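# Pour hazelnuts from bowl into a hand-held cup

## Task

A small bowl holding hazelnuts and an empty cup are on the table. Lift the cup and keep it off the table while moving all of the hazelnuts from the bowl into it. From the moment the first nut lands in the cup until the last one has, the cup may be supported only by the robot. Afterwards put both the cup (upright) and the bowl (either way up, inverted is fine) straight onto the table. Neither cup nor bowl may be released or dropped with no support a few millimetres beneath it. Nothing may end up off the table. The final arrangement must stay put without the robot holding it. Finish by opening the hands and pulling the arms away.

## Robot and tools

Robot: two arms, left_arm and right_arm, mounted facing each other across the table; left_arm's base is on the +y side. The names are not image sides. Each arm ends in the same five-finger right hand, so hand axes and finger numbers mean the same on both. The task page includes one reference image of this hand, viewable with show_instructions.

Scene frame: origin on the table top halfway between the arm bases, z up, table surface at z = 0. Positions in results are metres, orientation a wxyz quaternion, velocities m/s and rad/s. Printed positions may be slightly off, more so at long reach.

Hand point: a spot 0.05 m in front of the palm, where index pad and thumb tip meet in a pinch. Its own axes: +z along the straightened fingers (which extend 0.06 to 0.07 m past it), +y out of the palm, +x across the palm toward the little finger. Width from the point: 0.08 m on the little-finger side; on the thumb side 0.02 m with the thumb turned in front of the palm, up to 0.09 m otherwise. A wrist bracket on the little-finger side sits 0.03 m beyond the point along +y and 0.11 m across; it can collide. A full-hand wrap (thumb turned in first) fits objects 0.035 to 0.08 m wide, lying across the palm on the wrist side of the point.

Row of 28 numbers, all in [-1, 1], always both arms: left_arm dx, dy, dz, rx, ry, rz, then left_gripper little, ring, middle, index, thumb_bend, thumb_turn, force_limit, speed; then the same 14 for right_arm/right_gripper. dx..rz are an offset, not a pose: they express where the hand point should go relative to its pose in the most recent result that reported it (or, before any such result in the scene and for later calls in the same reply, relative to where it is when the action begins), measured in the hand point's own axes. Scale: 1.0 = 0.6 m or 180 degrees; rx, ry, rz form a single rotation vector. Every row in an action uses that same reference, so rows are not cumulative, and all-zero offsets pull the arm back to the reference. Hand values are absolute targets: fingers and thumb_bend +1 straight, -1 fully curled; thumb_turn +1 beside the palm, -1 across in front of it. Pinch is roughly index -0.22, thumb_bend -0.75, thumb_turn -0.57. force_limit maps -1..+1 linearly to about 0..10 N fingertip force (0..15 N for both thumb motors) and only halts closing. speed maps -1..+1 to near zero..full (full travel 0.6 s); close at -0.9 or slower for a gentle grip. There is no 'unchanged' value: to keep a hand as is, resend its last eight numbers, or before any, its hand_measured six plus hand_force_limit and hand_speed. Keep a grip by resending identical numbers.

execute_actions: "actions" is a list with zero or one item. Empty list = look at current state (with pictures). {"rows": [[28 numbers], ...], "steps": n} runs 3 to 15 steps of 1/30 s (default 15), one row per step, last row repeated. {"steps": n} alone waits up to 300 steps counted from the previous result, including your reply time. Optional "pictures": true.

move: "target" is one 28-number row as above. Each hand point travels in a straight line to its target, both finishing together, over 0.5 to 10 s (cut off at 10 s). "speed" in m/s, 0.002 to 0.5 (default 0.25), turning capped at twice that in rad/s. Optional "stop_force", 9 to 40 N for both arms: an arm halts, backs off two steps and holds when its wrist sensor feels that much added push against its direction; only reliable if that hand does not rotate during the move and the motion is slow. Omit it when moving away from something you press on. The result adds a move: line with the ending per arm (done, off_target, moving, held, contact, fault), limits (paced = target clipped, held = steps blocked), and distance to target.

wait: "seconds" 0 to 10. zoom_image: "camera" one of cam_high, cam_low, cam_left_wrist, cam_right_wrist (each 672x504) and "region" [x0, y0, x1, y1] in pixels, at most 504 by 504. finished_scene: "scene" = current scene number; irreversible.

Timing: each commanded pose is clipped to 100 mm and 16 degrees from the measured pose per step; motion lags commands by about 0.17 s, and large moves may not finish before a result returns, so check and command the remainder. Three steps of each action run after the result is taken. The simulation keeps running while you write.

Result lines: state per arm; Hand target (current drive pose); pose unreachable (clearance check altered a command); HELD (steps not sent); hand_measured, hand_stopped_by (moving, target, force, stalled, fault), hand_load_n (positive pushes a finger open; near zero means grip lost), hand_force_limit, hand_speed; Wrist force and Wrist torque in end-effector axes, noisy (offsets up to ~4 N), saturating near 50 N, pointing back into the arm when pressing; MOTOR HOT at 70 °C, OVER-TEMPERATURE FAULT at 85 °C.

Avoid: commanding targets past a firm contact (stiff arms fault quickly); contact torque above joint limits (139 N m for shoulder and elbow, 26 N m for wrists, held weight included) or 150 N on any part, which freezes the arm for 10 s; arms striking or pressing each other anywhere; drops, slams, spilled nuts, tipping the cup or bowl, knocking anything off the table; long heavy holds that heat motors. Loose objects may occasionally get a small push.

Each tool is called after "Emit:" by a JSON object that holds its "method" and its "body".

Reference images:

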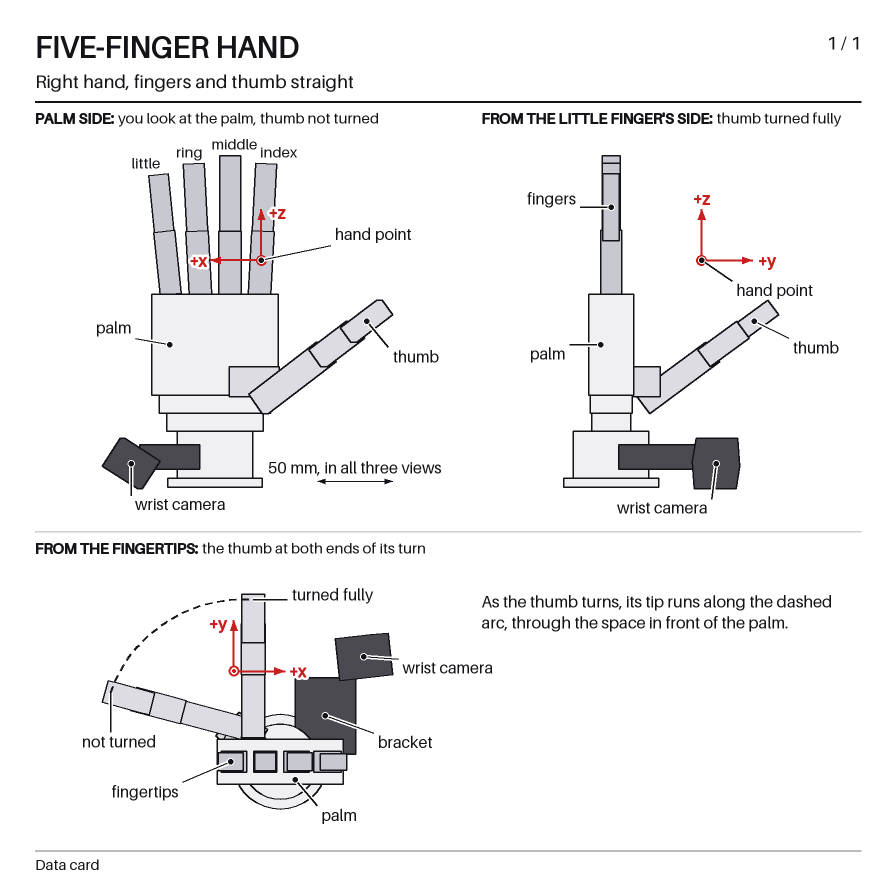

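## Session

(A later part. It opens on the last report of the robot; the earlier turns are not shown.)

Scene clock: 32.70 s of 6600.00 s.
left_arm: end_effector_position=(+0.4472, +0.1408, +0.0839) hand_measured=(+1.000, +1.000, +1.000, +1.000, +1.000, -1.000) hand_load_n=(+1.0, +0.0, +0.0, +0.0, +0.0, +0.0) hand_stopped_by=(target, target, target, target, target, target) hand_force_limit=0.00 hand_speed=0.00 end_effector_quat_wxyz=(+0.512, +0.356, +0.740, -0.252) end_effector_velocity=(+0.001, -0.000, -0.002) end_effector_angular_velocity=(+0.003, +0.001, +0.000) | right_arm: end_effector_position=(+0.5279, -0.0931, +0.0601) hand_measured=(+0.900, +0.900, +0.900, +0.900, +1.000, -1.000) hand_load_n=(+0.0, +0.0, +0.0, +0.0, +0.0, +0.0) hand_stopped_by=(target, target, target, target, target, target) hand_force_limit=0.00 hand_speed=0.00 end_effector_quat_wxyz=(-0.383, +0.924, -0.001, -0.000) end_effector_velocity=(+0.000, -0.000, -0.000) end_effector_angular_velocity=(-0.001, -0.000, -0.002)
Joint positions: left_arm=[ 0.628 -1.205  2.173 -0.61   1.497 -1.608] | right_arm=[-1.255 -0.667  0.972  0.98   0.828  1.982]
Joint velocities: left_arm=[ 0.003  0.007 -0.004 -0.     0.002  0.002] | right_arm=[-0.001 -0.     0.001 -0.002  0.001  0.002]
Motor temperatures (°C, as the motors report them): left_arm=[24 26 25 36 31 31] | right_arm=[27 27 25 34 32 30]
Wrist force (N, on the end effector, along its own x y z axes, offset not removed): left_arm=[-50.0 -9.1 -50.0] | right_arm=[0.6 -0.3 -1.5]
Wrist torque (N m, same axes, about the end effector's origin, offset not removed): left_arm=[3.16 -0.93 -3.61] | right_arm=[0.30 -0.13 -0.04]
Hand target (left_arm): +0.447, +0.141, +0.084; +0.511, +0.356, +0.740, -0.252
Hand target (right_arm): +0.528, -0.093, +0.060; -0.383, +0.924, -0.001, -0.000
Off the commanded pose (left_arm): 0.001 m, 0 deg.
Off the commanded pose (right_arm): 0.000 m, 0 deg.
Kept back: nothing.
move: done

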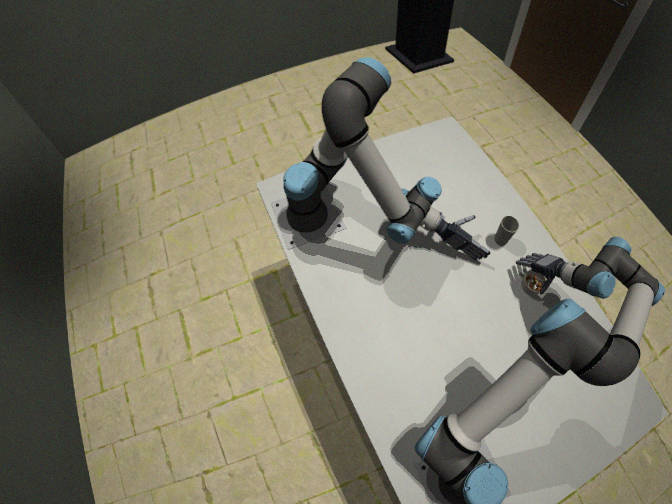

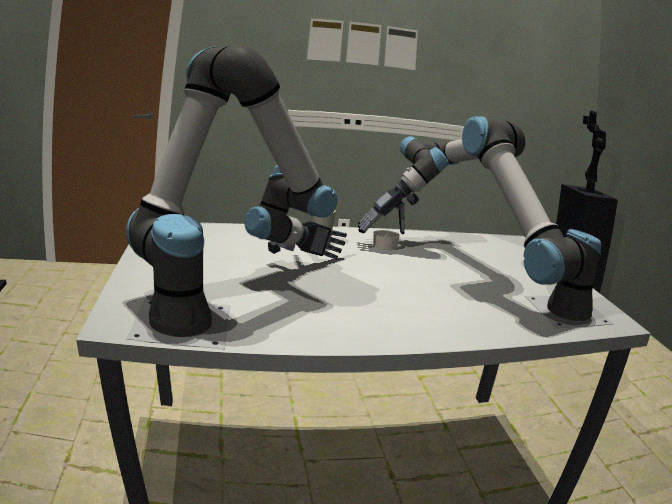

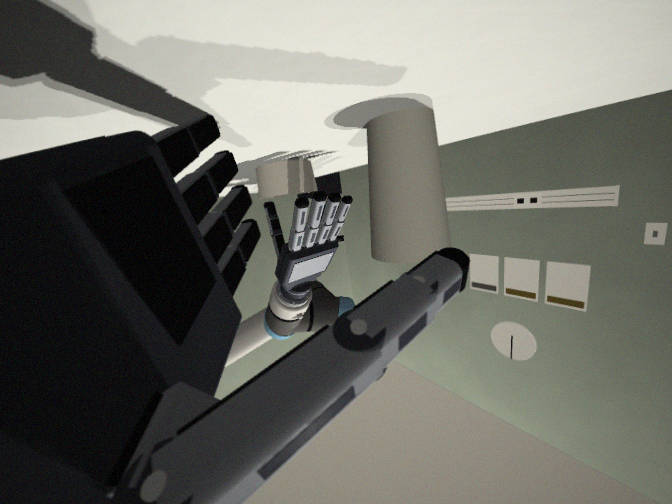

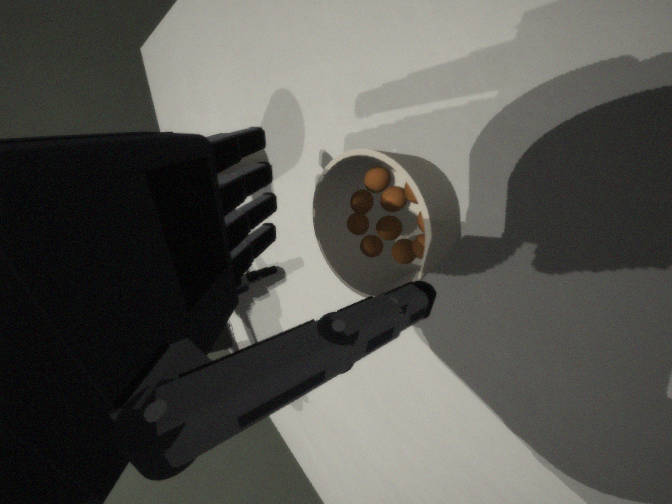

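Emit:
{"method": "move", "body": {"target": [-0.03,0.035,0,0,0,0,1,1,1,1,1,-1,0,0,0.015,0.015,-0.015,0,0,0,0.9,0.9,0.9,0.9,1,-1,0,0], "speed": 0.05}}

Emit:
{"method": "move", "body": {"target": [0,0,0,0,0,0,1,1,1,1,1,-1,0,0,0,0.038,0.038,0,0,0,0.8,0.8,0.8,0.8,1,-1,0,0], "speed": 0.02, "stop_force": 12}}

Scene clock: 33.90 s of 6600.00 s.
left_arm: end_effector_position=(+0.4676, +0.1488, +0.1005) hand_measured=(+1.000, +1.000, +1.000, +1.000, +1.000, -1.000) hand_load_n=(+0.0, +0.0, +0.0, +0.0, +0.0, +0.0) hand_stopped_by=(target, target, target, target, target, target) hand_force_limit=0.00 hand_speed=0.00 end_effector_quat_wxyz=(+0.512, +0.356, +0.740, -0.252) end_effector_velocity=(+0.002, +0.001, +0.001) end_effector_angular_velocity=(+0.000, -0.001, +0.001) | right_arm: end_effector_position=(+0.5368, -0.1058, +0.0601) hand_measured=(+0.900, +0.900, +0.900, +0.900, +1.000, -1.000) hand_load_n=(+0.0, +0.0, +0.0, +0.0, +0.0, +0.0) hand_stopped_by=(target, target, target, target, target, target) hand_force_limit=0.00 hand_speed=0.00 end_effector_quat_wxyz=(-0.383, +0.924, -0.001, -0.000) end_effector_velocity=(+0.001, -0.000, +0.000) end_effector_angular_velocity=(+0.001, -0.001, +0.001)
Joint positions: left_arm=[ 0.69  -1.22   2.127 -0.55   1.554 -1.586] | right_arm=[-1.279 -0.659  0.962  1.003  0.822  1.951]
Joint velocities: left_arm=[ 0.007 -0.001 -0.004  0.005  0.005  0.003] | right_arm=[-0.001  0.    -0.001  0.001 -0.001 -0.002]
Motor temperatures (°C, as the motors report them): left_arm=[24 26 25 36 31 31] | right_arm=[27 27 25 34 32 30]
Wrist force (N, on the end effector, along its own x y z axes, offset not removed): left_arm=[-0.1 0.4 1.6] | right_arm=[-1.9 0.2 0.8]
Wrist torque (N m, same axes, about the end effector's origin, offset not removed): left_arm=[-0.03 0.00 0.17] | right_arm=[0.22 0.13 -0.10]
Hand target (left_arm): +0.468, +0.149, +0.101; +0.512, +0.356, +0.740, -0.252
Hand target (right_arm): +0.537, -0.106, +0.060; -0.383, +0.924, -0.001, -0.000
Off the commanded pose (left_arm): 0.000 m, 0 deg.
Off the commanded pose (right_arm): 0.000 m, 0 deg.
Kept back: nothing.
move: done

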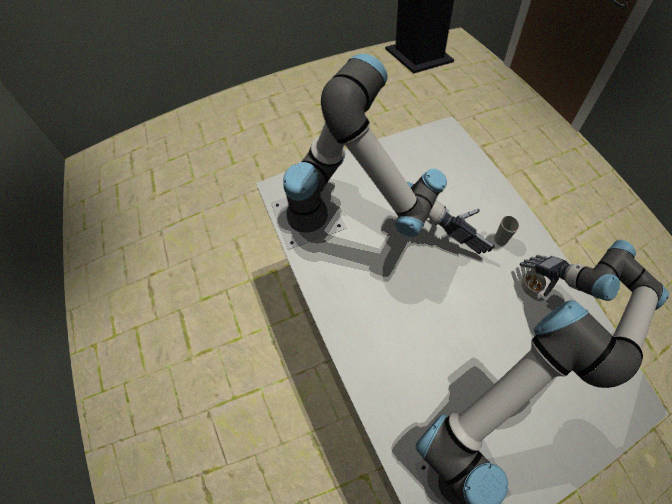

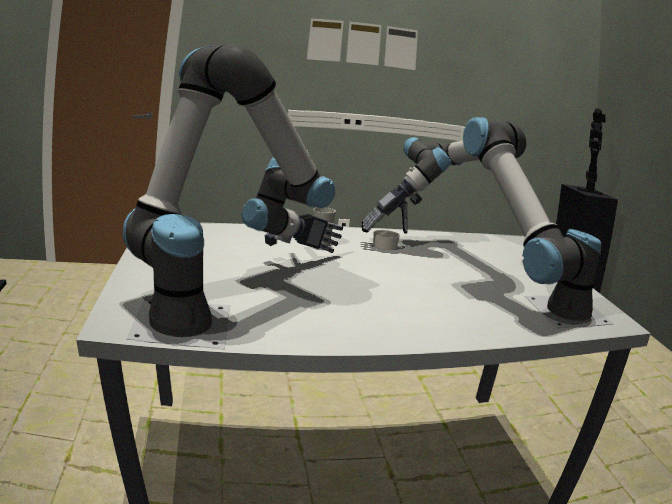

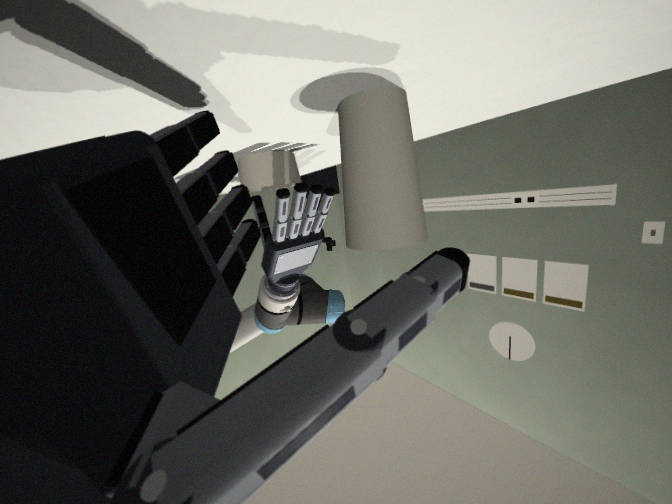

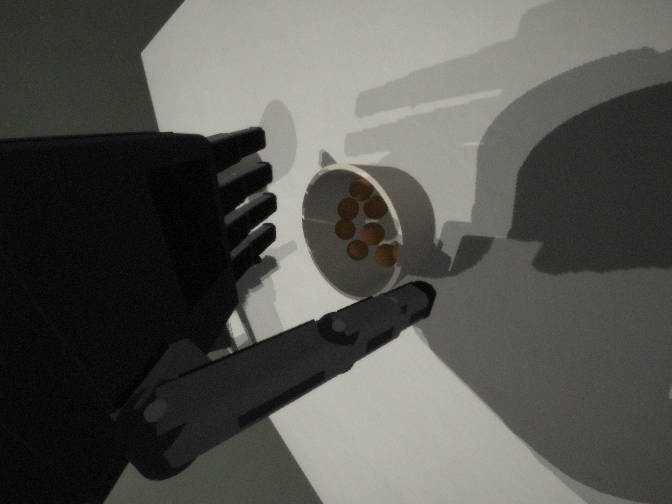

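Scene clock: 35.80 s of 6600.00 s.
left_arm: end_effector_position=(+0.4676, +0.1489, +0.1005) hand_measured=(+1.000, +1.000, +1.000, +1.000, +1.000, -1.000) hand_load_n=(+0.0, +0.0, +0.0, +0.0, +0.0, +0.0) hand_stopped_by=(target, target, target, target, target, target) hand_force_limit=0.00 hand_speed=0.00 end_effector_quat_wxyz=(+0.512, +0.356, +0.740, -0.252) end_effector_velocity=(+0.000, -0.000, +0.001) end_effector_angular_velocity=(-0.001, -0.001, -0.000) | right_arm: end_effector_position=(+0.5367, -0.1058, +0.0280) hand_measured=(+0.800, +0.800, +0.800, +0.800, +1.000, -1.000) hand_load_n=(+0.0, +0.0, +0.0, +0.0, +0.0, +0.0) hand_stopped_by=(target, target, target, target, target, target) hand_force_limit=0.00 hand_speed=0.00 end_effector_quat_wxyz=(-0.383, +0.924, -0.001, -0.000) end_effector_velocity=(+0.001, -0.000, -0.002) end_effector_angular_velocity=(+0.001, -0.001, -0.001)
Joint positions: left_arm=[ 0.69  -1.22   2.127 -0.55   1.554 -1.586] | right_arm=[-1.279 -0.629  0.992  0.944  0.822  1.951]
Joint velocities: left_arm=[ 0.    -0.    -0.001 -0.     0.     0.   ] | right_arm=[-0.001  0.003  0.002 -0.005 -0.001  0.001]
Motor temperatures (°C, as the motors report them): left_arm=[24 26 25 36 31 31] | right_arm=[27 27 25 34 32 30]
Wrist force (N, on the end effector, along its own x y z axes, offset not removed): left_arm=[0.2 -3.0 1.7] | right_arm=[-0.2 0.0 -3.6]
Wrist torque (N m, same axes, about the end effector's origin, offset not removed): left_arm=[-0.66 -0.05 0.02] | right_arm=[0.33 0.14 -0.18]
Hand target (left_arm): +0.468, +0.149, +0.100; +0.512, +0.356, +0.740, -0.252
Hand target (right_arm): +0.537, -0.106, +0.028; -0.383, +0.924, -0.001, -0.000
Off the commanded pose (left_arm): 0.000 m, 0 deg.
Off the commanded pose (right_arm): 0.000 m, 0 deg.
Kept back: nothing.
move: done

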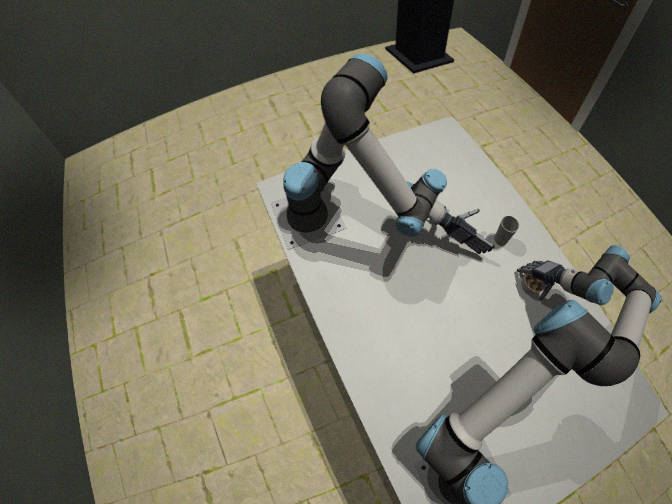

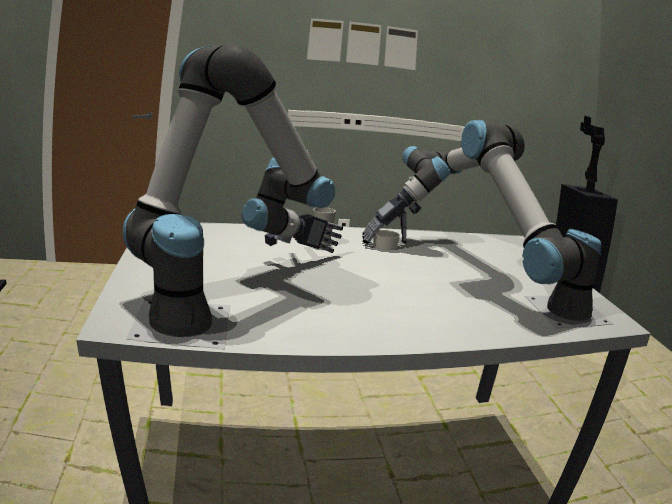

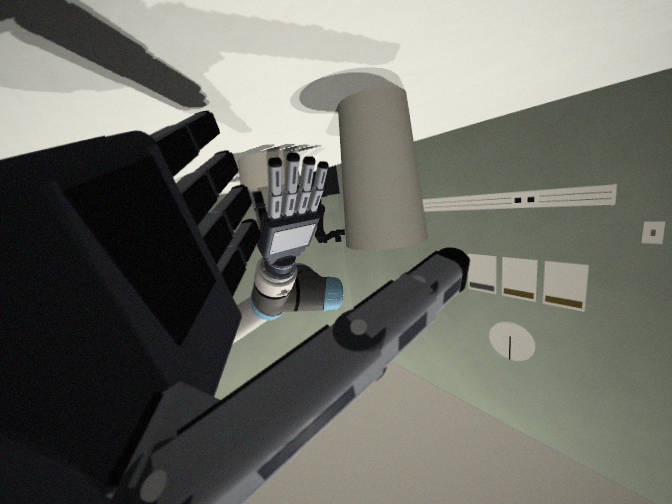

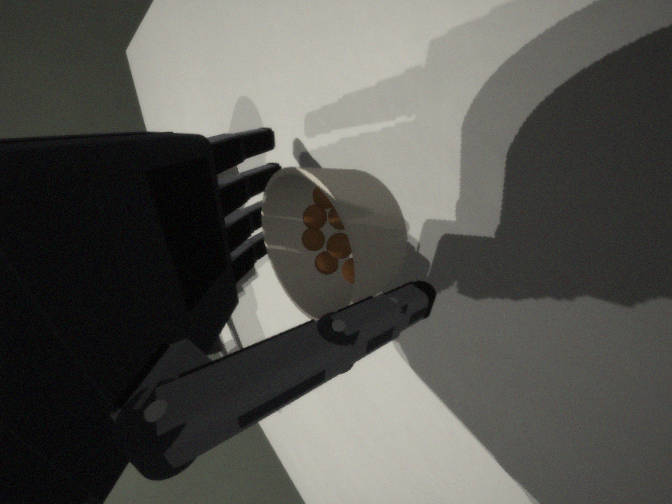

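Good. Lower slightly, close.

Emit:
{"method": "move", "body": {"target": [0,0,0,0,0,0,1,1,1,1,1,-1,0,0,0,0.008,0.008,0,0,0,0.7,0,0,0,0.3,-1,0.4,-0.7], "speed": 0.02}}

Emit:
{"method": "move", "body": {"target": [0,0,0,0,0,0,1,1,1,1,1,-1,0,0,0,-0.13,-0.3,0,0,0,0.7,0,0,0,0.3,-1,0.4,-0.7], "speed": 0.08}}

Emit:
{"method": "move", "body": {"target": [-0.066,0,0.17,0,0,0,1,1,1,1,1,-1,0,0,0,0,0,0,0,0,0.7,0,0,0,0.3,-1,0.4,-0.7], "speed": 0.05}}

Scene clock: 37.07 s of 6600.00 s.
left_arm: end_effector_position=(+0.4676, +0.1489, +0.1005) hand_measured=(+1.000, +1.000, +1.000, +1.000, +1.000, -1.000) hand_load_n=(+0.0, +0.0, +0.0, +0.0, +0.0, +0.0) hand_stopped_by=(target, target, target, target, target, target) hand_force_limit=0.00 hand_speed=0.00 end_effector_quat_wxyz=(+0.512, +0.356, +0.740, -0.252) end_effector_velocity=(+0.000, +0.000, +0.001) end_effector_angular_velocity=(-0.001, -0.001, +0.001) | right_arm: end_effector_position=(+0.5367, -0.1057, +0.0215) hand_measured=(+0.700, +0.454, +0.638, +0.504, +0.786, -1.000) hand_load_n=(+0.0, +7.5, +6.0, +6.5, +10.5, +0.0) hand_stopped_by=(target, force, force, force, force, target) hand_force_limit=0.40 hand_speed=-0.70 end_effector_quat_wxyz=(-0.383, +0.924, -0.001, -0.000) end_effector_velocity=(+0.000, +0.000, -0.001) end_effector_angular_velocity=(-0.001, +0.000, -0.000)
Joint positions: left_arm=[ 0.69  -1.22   2.127 -0.55   1.554 -1.586] | right_arm=[-1.279 -0.623  0.997  0.932  0.822  1.951]
Joint velocities: left_arm=[ 0.    -0.001 -0.    -0.    -0.    -0.   ] | right_arm=[ 0.     0.001  0.    -0.001  0.001  0.001]
Motor temperatures (°C, as the motors report them): left_arm=[24 26 25 36 31 31] | right_arm=[27 27 25 34 32 30]
Wrist force (N, on the end effector, along its own x y z axes, offset not removed): left_arm=[0.3 -2.4 -0.8] | right_arm=[0.5 -50.0 -50.0]
Wrist torque (N m, same axes, about the end effector's origin, offset not removed): left_arm=[-0.29 0.06 -0.01] | right_arm=[5.48 0.17 -0.90]
Hand target (left_arm): +0.468, +0.149, +0.100; +0.512, +0.356, +0.740, -0.252
Hand target (right_arm): +0.537, -0.106, +0.021; -0.383, +0.924, -0.001, -0.000
Off the commanded pose (left_arm): 0.000 m, 0 deg.
Off the commanded pose (right_arm): 0.000 m, 0 deg.
Kept back: nothing.
move: done

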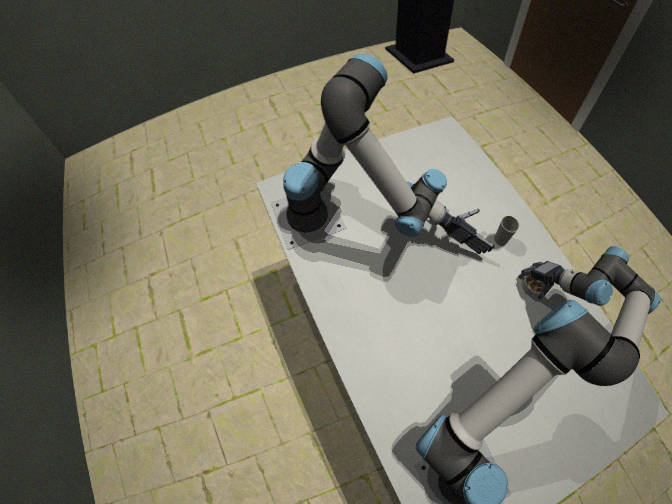

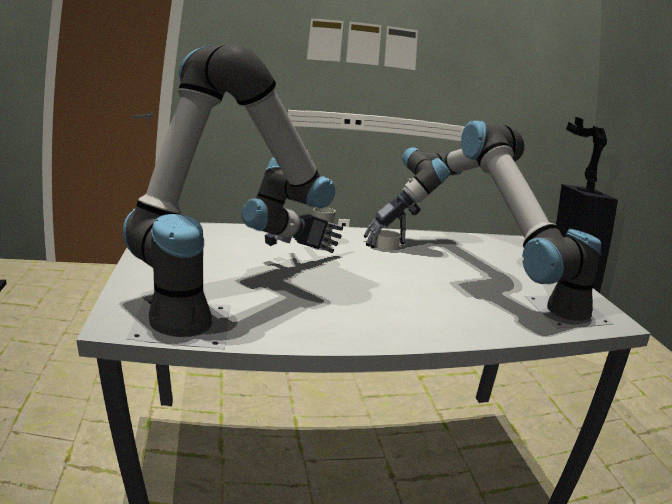

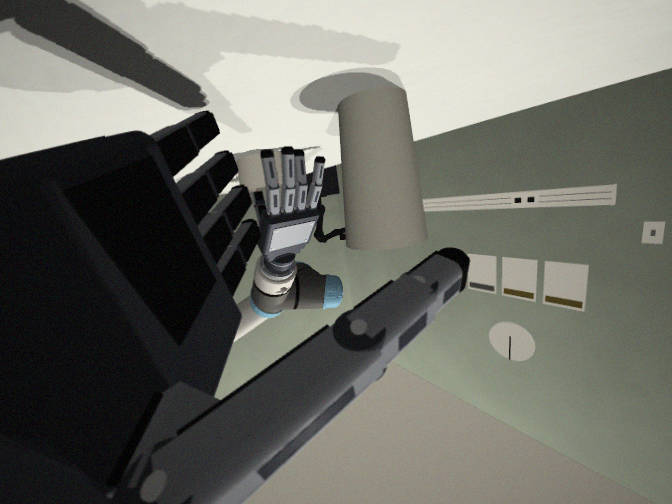

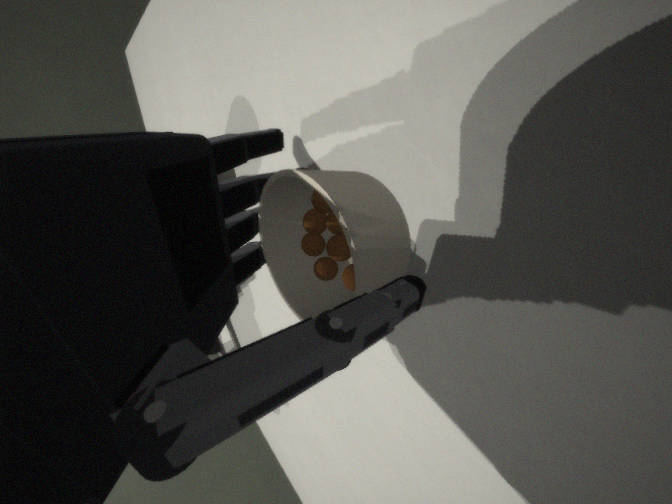

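Scene clock: 39.97 s of 6600.00 s.
left_arm: end_effector_position=(+0.4676, +0.1489, +0.1005) hand_measured=(+1.000, +1.000, +1.000, +1.000, +1.000, -1.000) hand_load_n=(+0.0, +0.0, +0.0, +0.0, +0.0, +0.0) hand_stopped_by=(target, target, target, target, target, target) hand_force_limit=0.00 hand_speed=0.00 end_effector_quat_wxyz=(+0.512, +0.356, +0.740, -0.252) end_effector_velocity=(-0.000, +0.000, -0.000) end_effector_angular_velocity=(+0.001, -0.000, -0.000) | right_arm: end_effector_position=(+0.5370, -0.1779, +0.2037) hand_measured=(+0.700, +0.454, +0.636, +0.504, +0.786, -1.000) hand_load_n=(+0.0, +0.0, +0.0, +6.0, +10.0, +0.0) hand_stopped_by=(target, force, force, force, force, target) hand_force_limit=0.40 hand_speed=-0.70 end_effector_quat_wxyz=(-0.383, +0.924, -0.001, -0.000) end_effector_velocity=(-0.001, +0.000, +0.003) end_effector_angular_velocity=(+0.000, +0.002, +0.001)
Joint positions: left_arm=[ 0.69  -1.22   2.127 -0.55   1.554 -1.586] | right_arm=[-1.397 -0.817  0.903  1.33   0.797  1.792]
Joint velocities: left_arm=[ 0.    -0.001  0.001  0.     0.     0.001] | right_arm=[ 0.    -0.001 -0.003  0.008 -0.001 -0.002]
Motor temperatures (°C, as the motors report them): left_arm=[24 26 25 36 31 31] | right_arm=[27 27 25 34 32 30]
Wrist force (N, on the end effector, along its own x y z axes, offset not removed): left_arm=[0.1 -1.5 0.1] | right_arm=[-1.9 -0.3 -1.3]
Wrist torque (N m, same axes, about the end effector's origin, offset not removed): left_arm=[-0.30 0.10 0.10] | right_arm=[0.14 0.41 -0.22]
Hand target (left_arm): +0.468, +0.149, +0.100; +0.512, +0.356, +0.740, -0.252
Hand target (right_arm): +0.537, -0.178, +0.204; -0.383, +0.924, -0.001, -0.000
Off the commanded pose (left_arm): 0.000 m, 0 deg.
Off the commanded pose (right_arm): 0.000 m, 0 deg.
Kept back: nothing.
move: done

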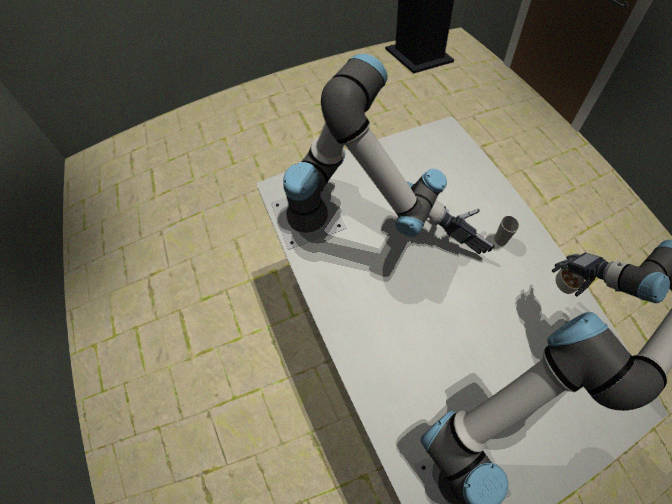

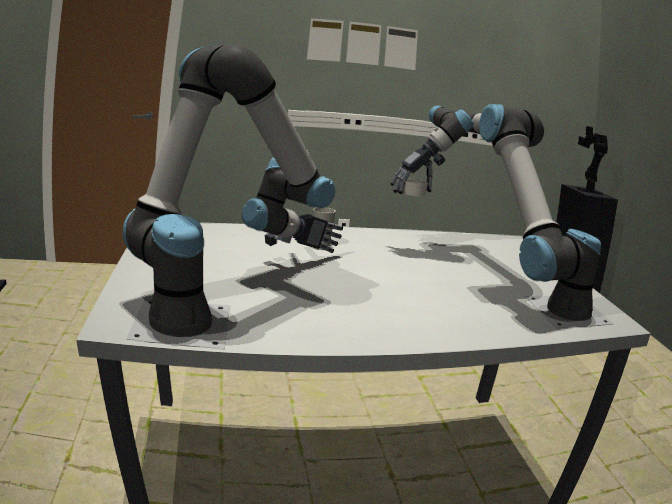

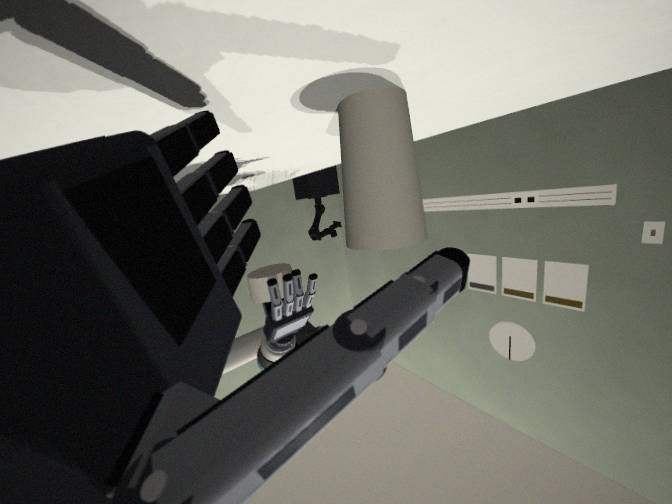

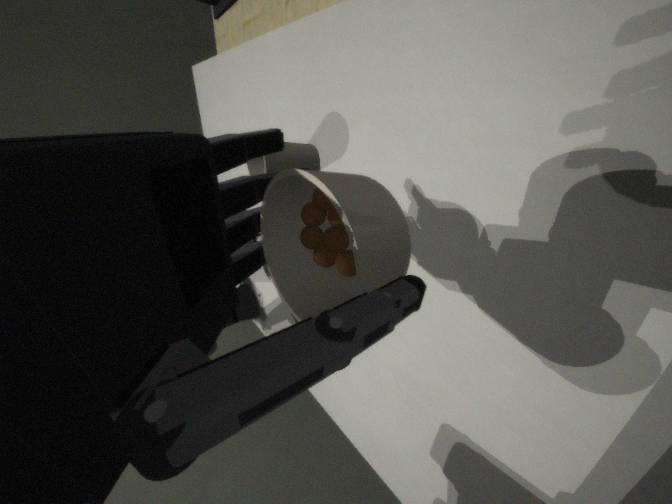

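Scene clock: 42.57 s of 6600.00 s.
left_arm: end_effector_position=(+0.5351, +0.0630, +0.1019) hand_measured=(+1.000, +1.000, +1.000, +1.000, +1.000, -1.000) hand_load_n=(+0.0, +0.0, +0.0, +0.0, +0.0, -0.5) hand_stopped_by=(target, target, target, target, target, target) hand_force_limit=0.00 hand_speed=0.00 end_effector_quat_wxyz=(+0.512, +0.356, +0.740, -0.252) end_effector_velocity=(+0.003, -0.001, +0.001) end_effector_angular_velocity=(-0.000, -0.001, +0.002) | right_arm: end_effector_position=(+0.5370, -0.1779, +0.2037) hand_measured=(+0.700, +0.454, +0.636, +0.504, +0.786, -1.000) hand_load_n=(+0.0, +0.0, +0.0, +6.0, +10.0, +0.0) hand_stopped_by=(target, force, force, force, force, target) hand_force_limit=0.40 hand_speed=-0.70 end_effector_quat_wxyz=(-0.383, +0.924, -0.001, -0.000) end_effector_velocity=(+0.001, -0.001, -0.000) end_effector_angular_velocity=(+0.000, -0.001, -0.003)
Joint positions: left_arm=[ 0.695 -1.036  1.809 -0.416  1.559 -1.585] | right_arm=[-1.397 -0.817  0.903  1.33   0.797  1.792]
Joint velocities: left_arm=[ 0.002  0.004 -0.008  0.004 -0.     0.001] | right_arm=[-0.003 -0.     0.    -0.001 -0.     0.   ]
Motor temperatures (°C, as the motors report them): left_arm=[24 26 25 36 31 31] | right_arm=[27 27 25 34 32 30]
Wrist force (N, on the end effector, along its own x y z axes, offset not removed): left_arm=[1.1 -2.0 -1.1] | right_arm=[0.3 0.7 1.0]
Wrist torque (N m, same axes, about the end effector's origin, offset not removed): left_arm=[-0.23 -0.06 0.03] | right_arm=[0.07 -0.22 -0.07]
Hand target (left_arm): +0.535, +0.063, +0.102; +0.512, +0.356, +0.740, -0.252
Hand target (right_arm): +0.537, -0.178, +0.204; -0.383, +0.924, -0.001, -0.000
Off the commanded pose (left_arm): 0.000 m, 0 deg.
Off the commanded pose (right_arm): 0.000 m, 0 deg.
Kept back: nothing.
move: done

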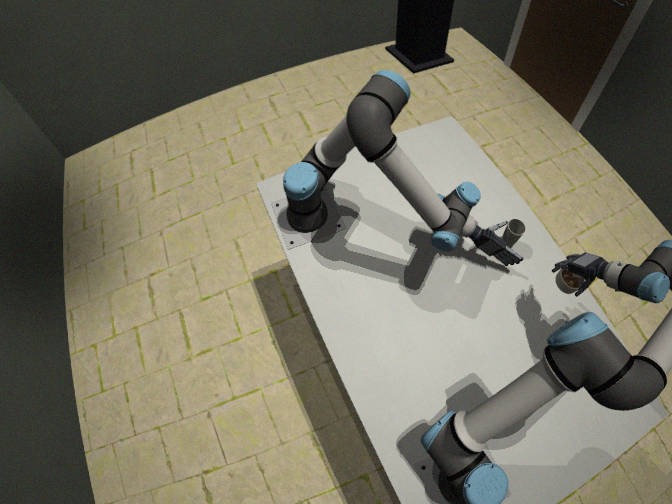

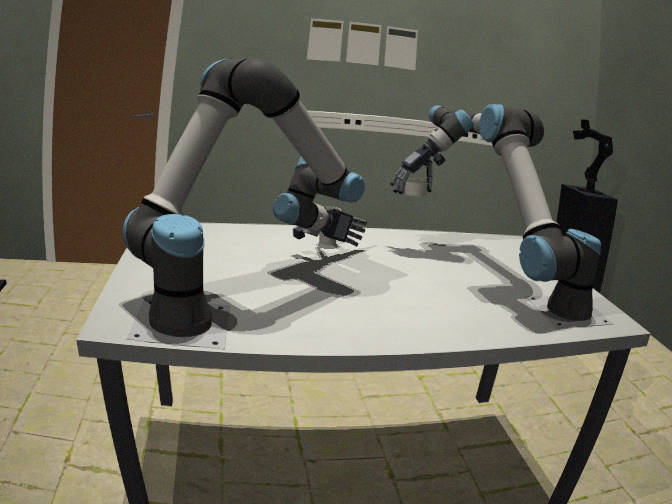

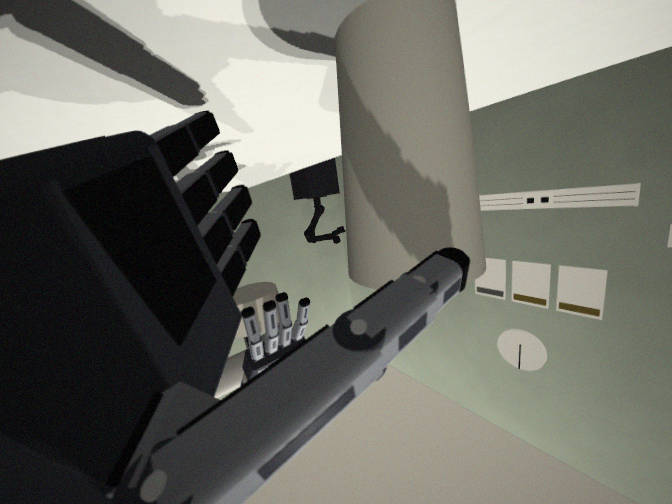

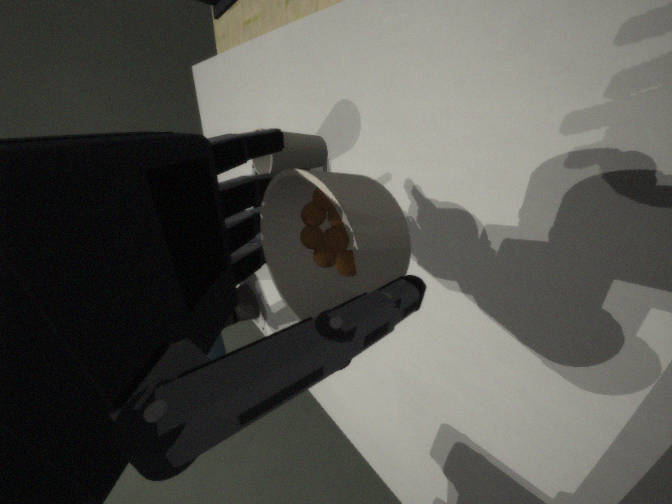

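Thumb is pushing the cup. Back, shift, advance.

Emit:
{"method": "move", "body": {"target": [0.012,0.06,-0.025,0,0,0,1,1,1,1,1,-1,0,0,0,0,0,0,0,0,0.7,0,-0.02,0,0.3,-1,0.4,-0.7], "speed": 0.04}}

Emit:
{"method": "move", "body": {"target": [-0.028,0,0.085,0,0,0,1,1,1,1,1,-1,0,0,0,0,0,0,0,0,0.7,0,-0.02,0,0.3,-1,0.4,-0.7], "speed": 0.04}}

Scene clock: 44.17 s of 6600.00 s.
left_arm: end_effector_position=(+0.5530, +0.0981, +0.1001) hand_measured=(+1.000, +1.000, +1.000, +1.000, +1.000, -1.000) hand_load_n=(+0.0, +0.0, +0.0, +0.0, +0.0, +0.0) hand_stopped_by=(target, target, target, target, target, target) hand_force_limit=0.00 hand_speed=0.00 end_effector_quat_wxyz=(+0.512, +0.356, +0.740, -0.252) end_effector_velocity=(-0.000, +0.001, -0.001) end_effector_angular_velocity=(+0.001, +0.001, -0.003) | right_arm: end_effector_position=(+0.5370, -0.1779, +0.2037) hand_measured=(+0.700, +0.454, +0.542, +0.504, +0.790, -1.000) hand_load_n=(+0.0, +0.0, +8.0, +1.5, +16.0, +3.5) hand_stopped_by=(target, force, force, force, force, target) hand_force_limit=0.40 hand_speed=-0.70 end_effector_quat_wxyz=(-0.383, +0.924, -0.001, -0.000) end_effector_velocity=(+0.001, -0.001, -0.000) end_effector_angular_velocity=(+0.000, -0.000, -0.001)
Joint positions: left_arm=[ 0.773 -1.042  1.825 -0.426  1.632 -1.557] | right_arm=[-1.397 -0.817  0.903  1.33   0.797  1.792]
Joint velocities: left_arm=[0.003 0.    0.001 0.001 0.005 0.002] | right_arm=[-0.002  0.     0.     0.    -0.    -0.001]
Motor temperatures (°C, as the motors report them): left_arm=[24 26 25 36 31 31] | right_arm=[27 27 25 34 32 30]
Wrist force (N, on the end effector, along its own x y z axes, offset not removed): left_arm=[0.6 -2.3 -0.6] | right_arm=[-1.5 1.4 0.2]
Wrist torque (N m, same axes, about the end effector's origin, offset not removed): left_arm=[-0.48 0.08 0.15] | right_arm=[0.26 0.12 -0.03]
Hand target (left_arm): +0.553, +0.098, +0.100; +0.512, +0.356, +0.740, -0.252
Hand target (right_arm): +0.537, -0.178, +0.204; -0.383, +0.924, -0.001, -0.000
Off the commanded pose (left_arm): 0.000 m, 0 deg.
Off the commanded pose (right_arm): 0.000 m, 0 deg.
Kept back: nothing.
move: done

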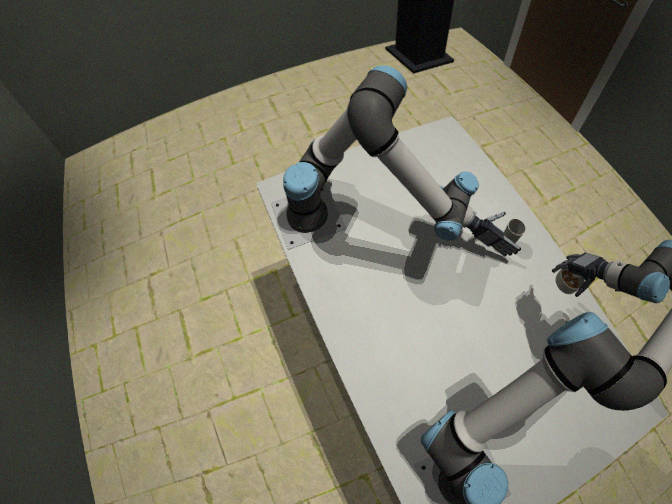

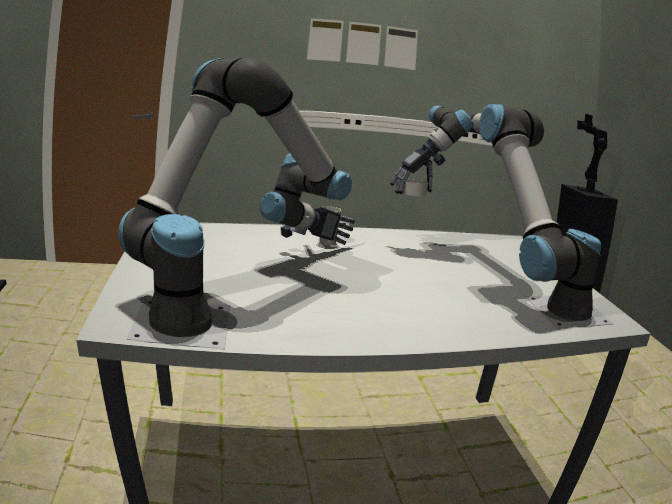

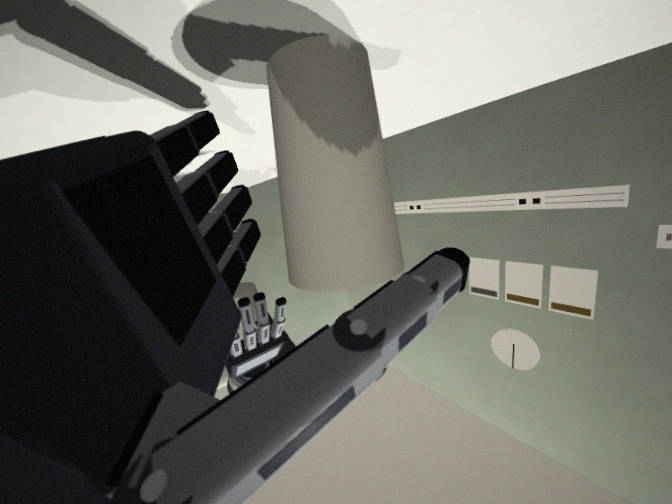

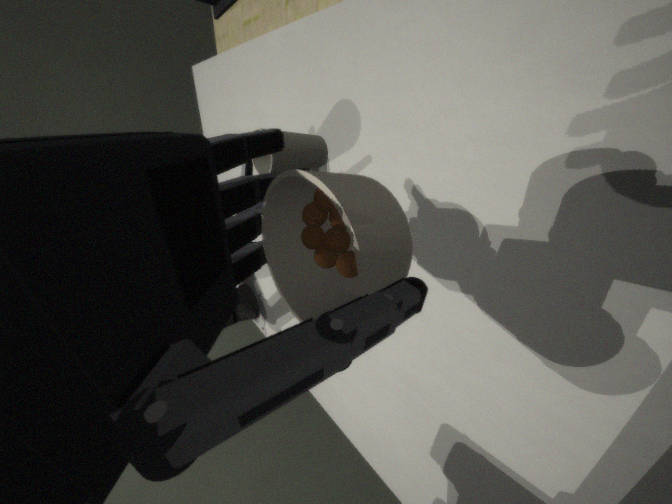

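Scene clock: 45.90 s of 6600.00 s.
left_arm: end_effector_position=(+0.5860, +0.0561, +0.0980) hand_measured=(+1.000, +1.000, +1.000, +1.000, +1.000, -1.000) hand_load_n=(+0.0, +0.0, +0.0, +0.0, +0.0, +0.0) hand_stopped_by=(target, target, target, target, target, target) hand_force_limit=0.00 hand_speed=0.00 end_effector_quat_wxyz=(+0.512, +0.356, +0.740, -0.252) end_effector_velocity=(+0.002, -0.001, -0.000) end_effector_angular_velocity=(+0.001, -0.001, +0.001) | right_arm: end_effector_position=(+0.5370, -0.1779, +0.2037) hand_measured=(+0.700, +0.454, +0.542, +0.504, +0.790, -1.000) hand_load_n=(+0.0, +0.0, +8.0, +1.5, +16.0, +3.5) hand_stopped_by=(target, force, force, force, force, target) hand_force_limit=0.40 hand_speed=-0.70 end_effector_quat_wxyz=(-0.383, +0.924, -0.001, -0.000) end_effector_velocity=(-0.001, +0.000, +0.000) end_effector_angular_velocity=(-0.000, +0.002, -0.000)
Joint positions: left_arm=[ 0.767 -0.946  1.66  -0.357  1.626 -1.559] | right_arm=[-1.397 -0.817  0.903  1.33   0.797  1.792]
Joint velocities: left_arm=[ 0.001  0.004 -0.007  0.003 -0.     0.001] | right_arm=[ 0.001 -0.     0.     0.001 -0.     0.001]
Motor temperatures (°C, as the motors report them): left_arm=[24 26 25 36 31 31] | right_arm=[27 27 25 34 32 30]
Wrist force (N, on the end effector, along its own x y z axes, offset not removed): left_arm=[1.9 -1.5 1.3] | right_arm=[-2.8 2.6 0.4]
Wrist torque (N m, same axes, about the end effector's origin, offset not removed): left_arm=[-0.33 -0.23 0.22] | right_arm=[0.34 0.36 -0.24]
Hand target (left_arm): +0.586, +0.056, +0.098; +0.512, +0.356, +0.740, -0.252
Hand target (right_arm): +0.537, -0.178, +0.204; -0.383, +0.924, -0.001, -0.000
Off the commanded pose (left_arm): 0.000 m, 0 deg.
Off the commanded pose (right_arm): 0.000 m, 0 deg.
Kept back: nothing.
move: done

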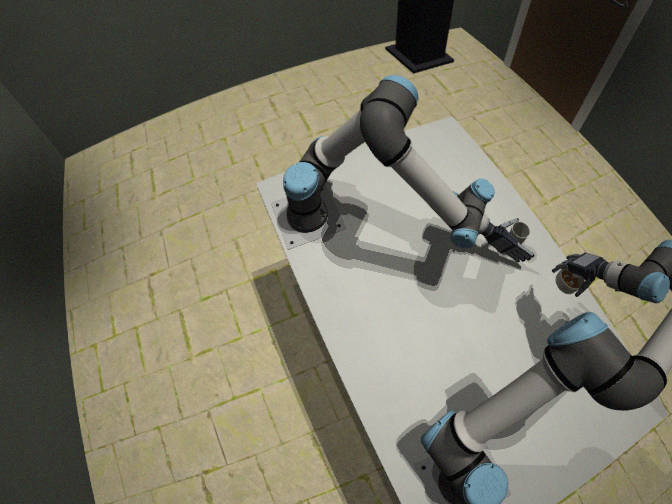

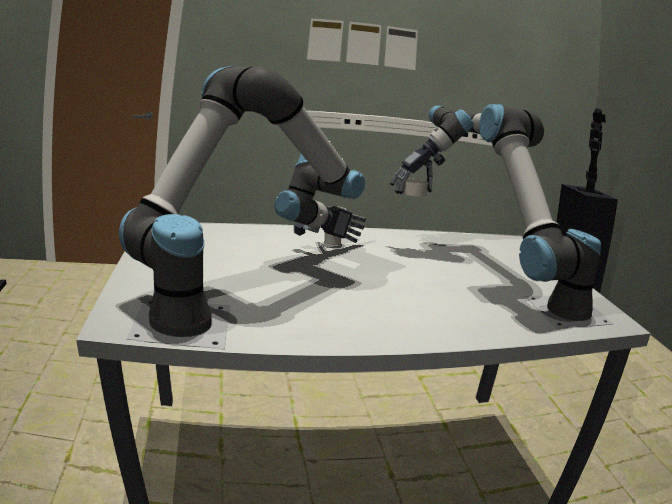

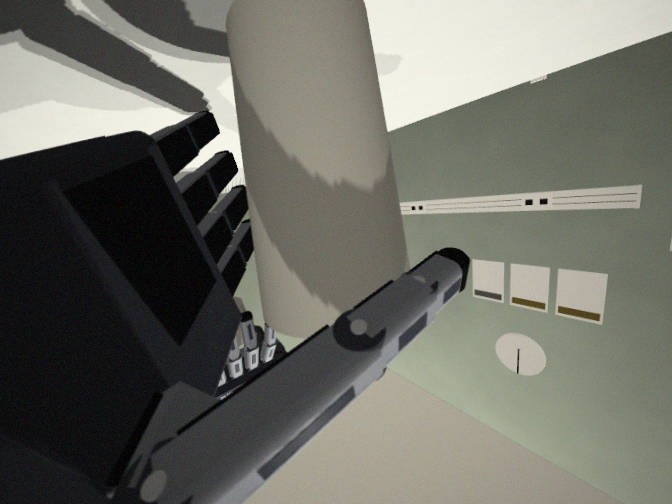

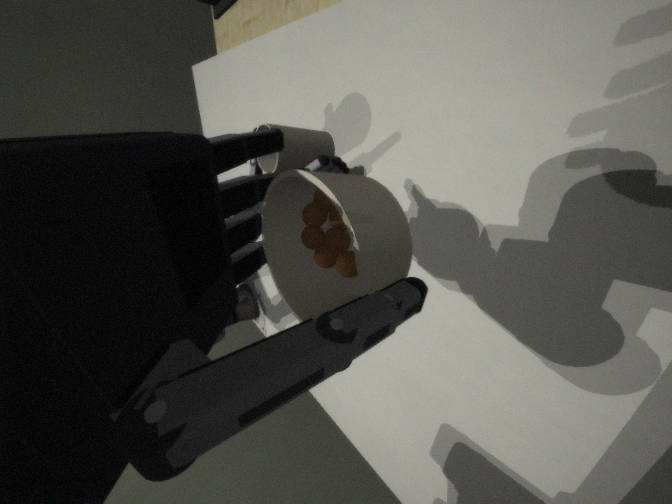

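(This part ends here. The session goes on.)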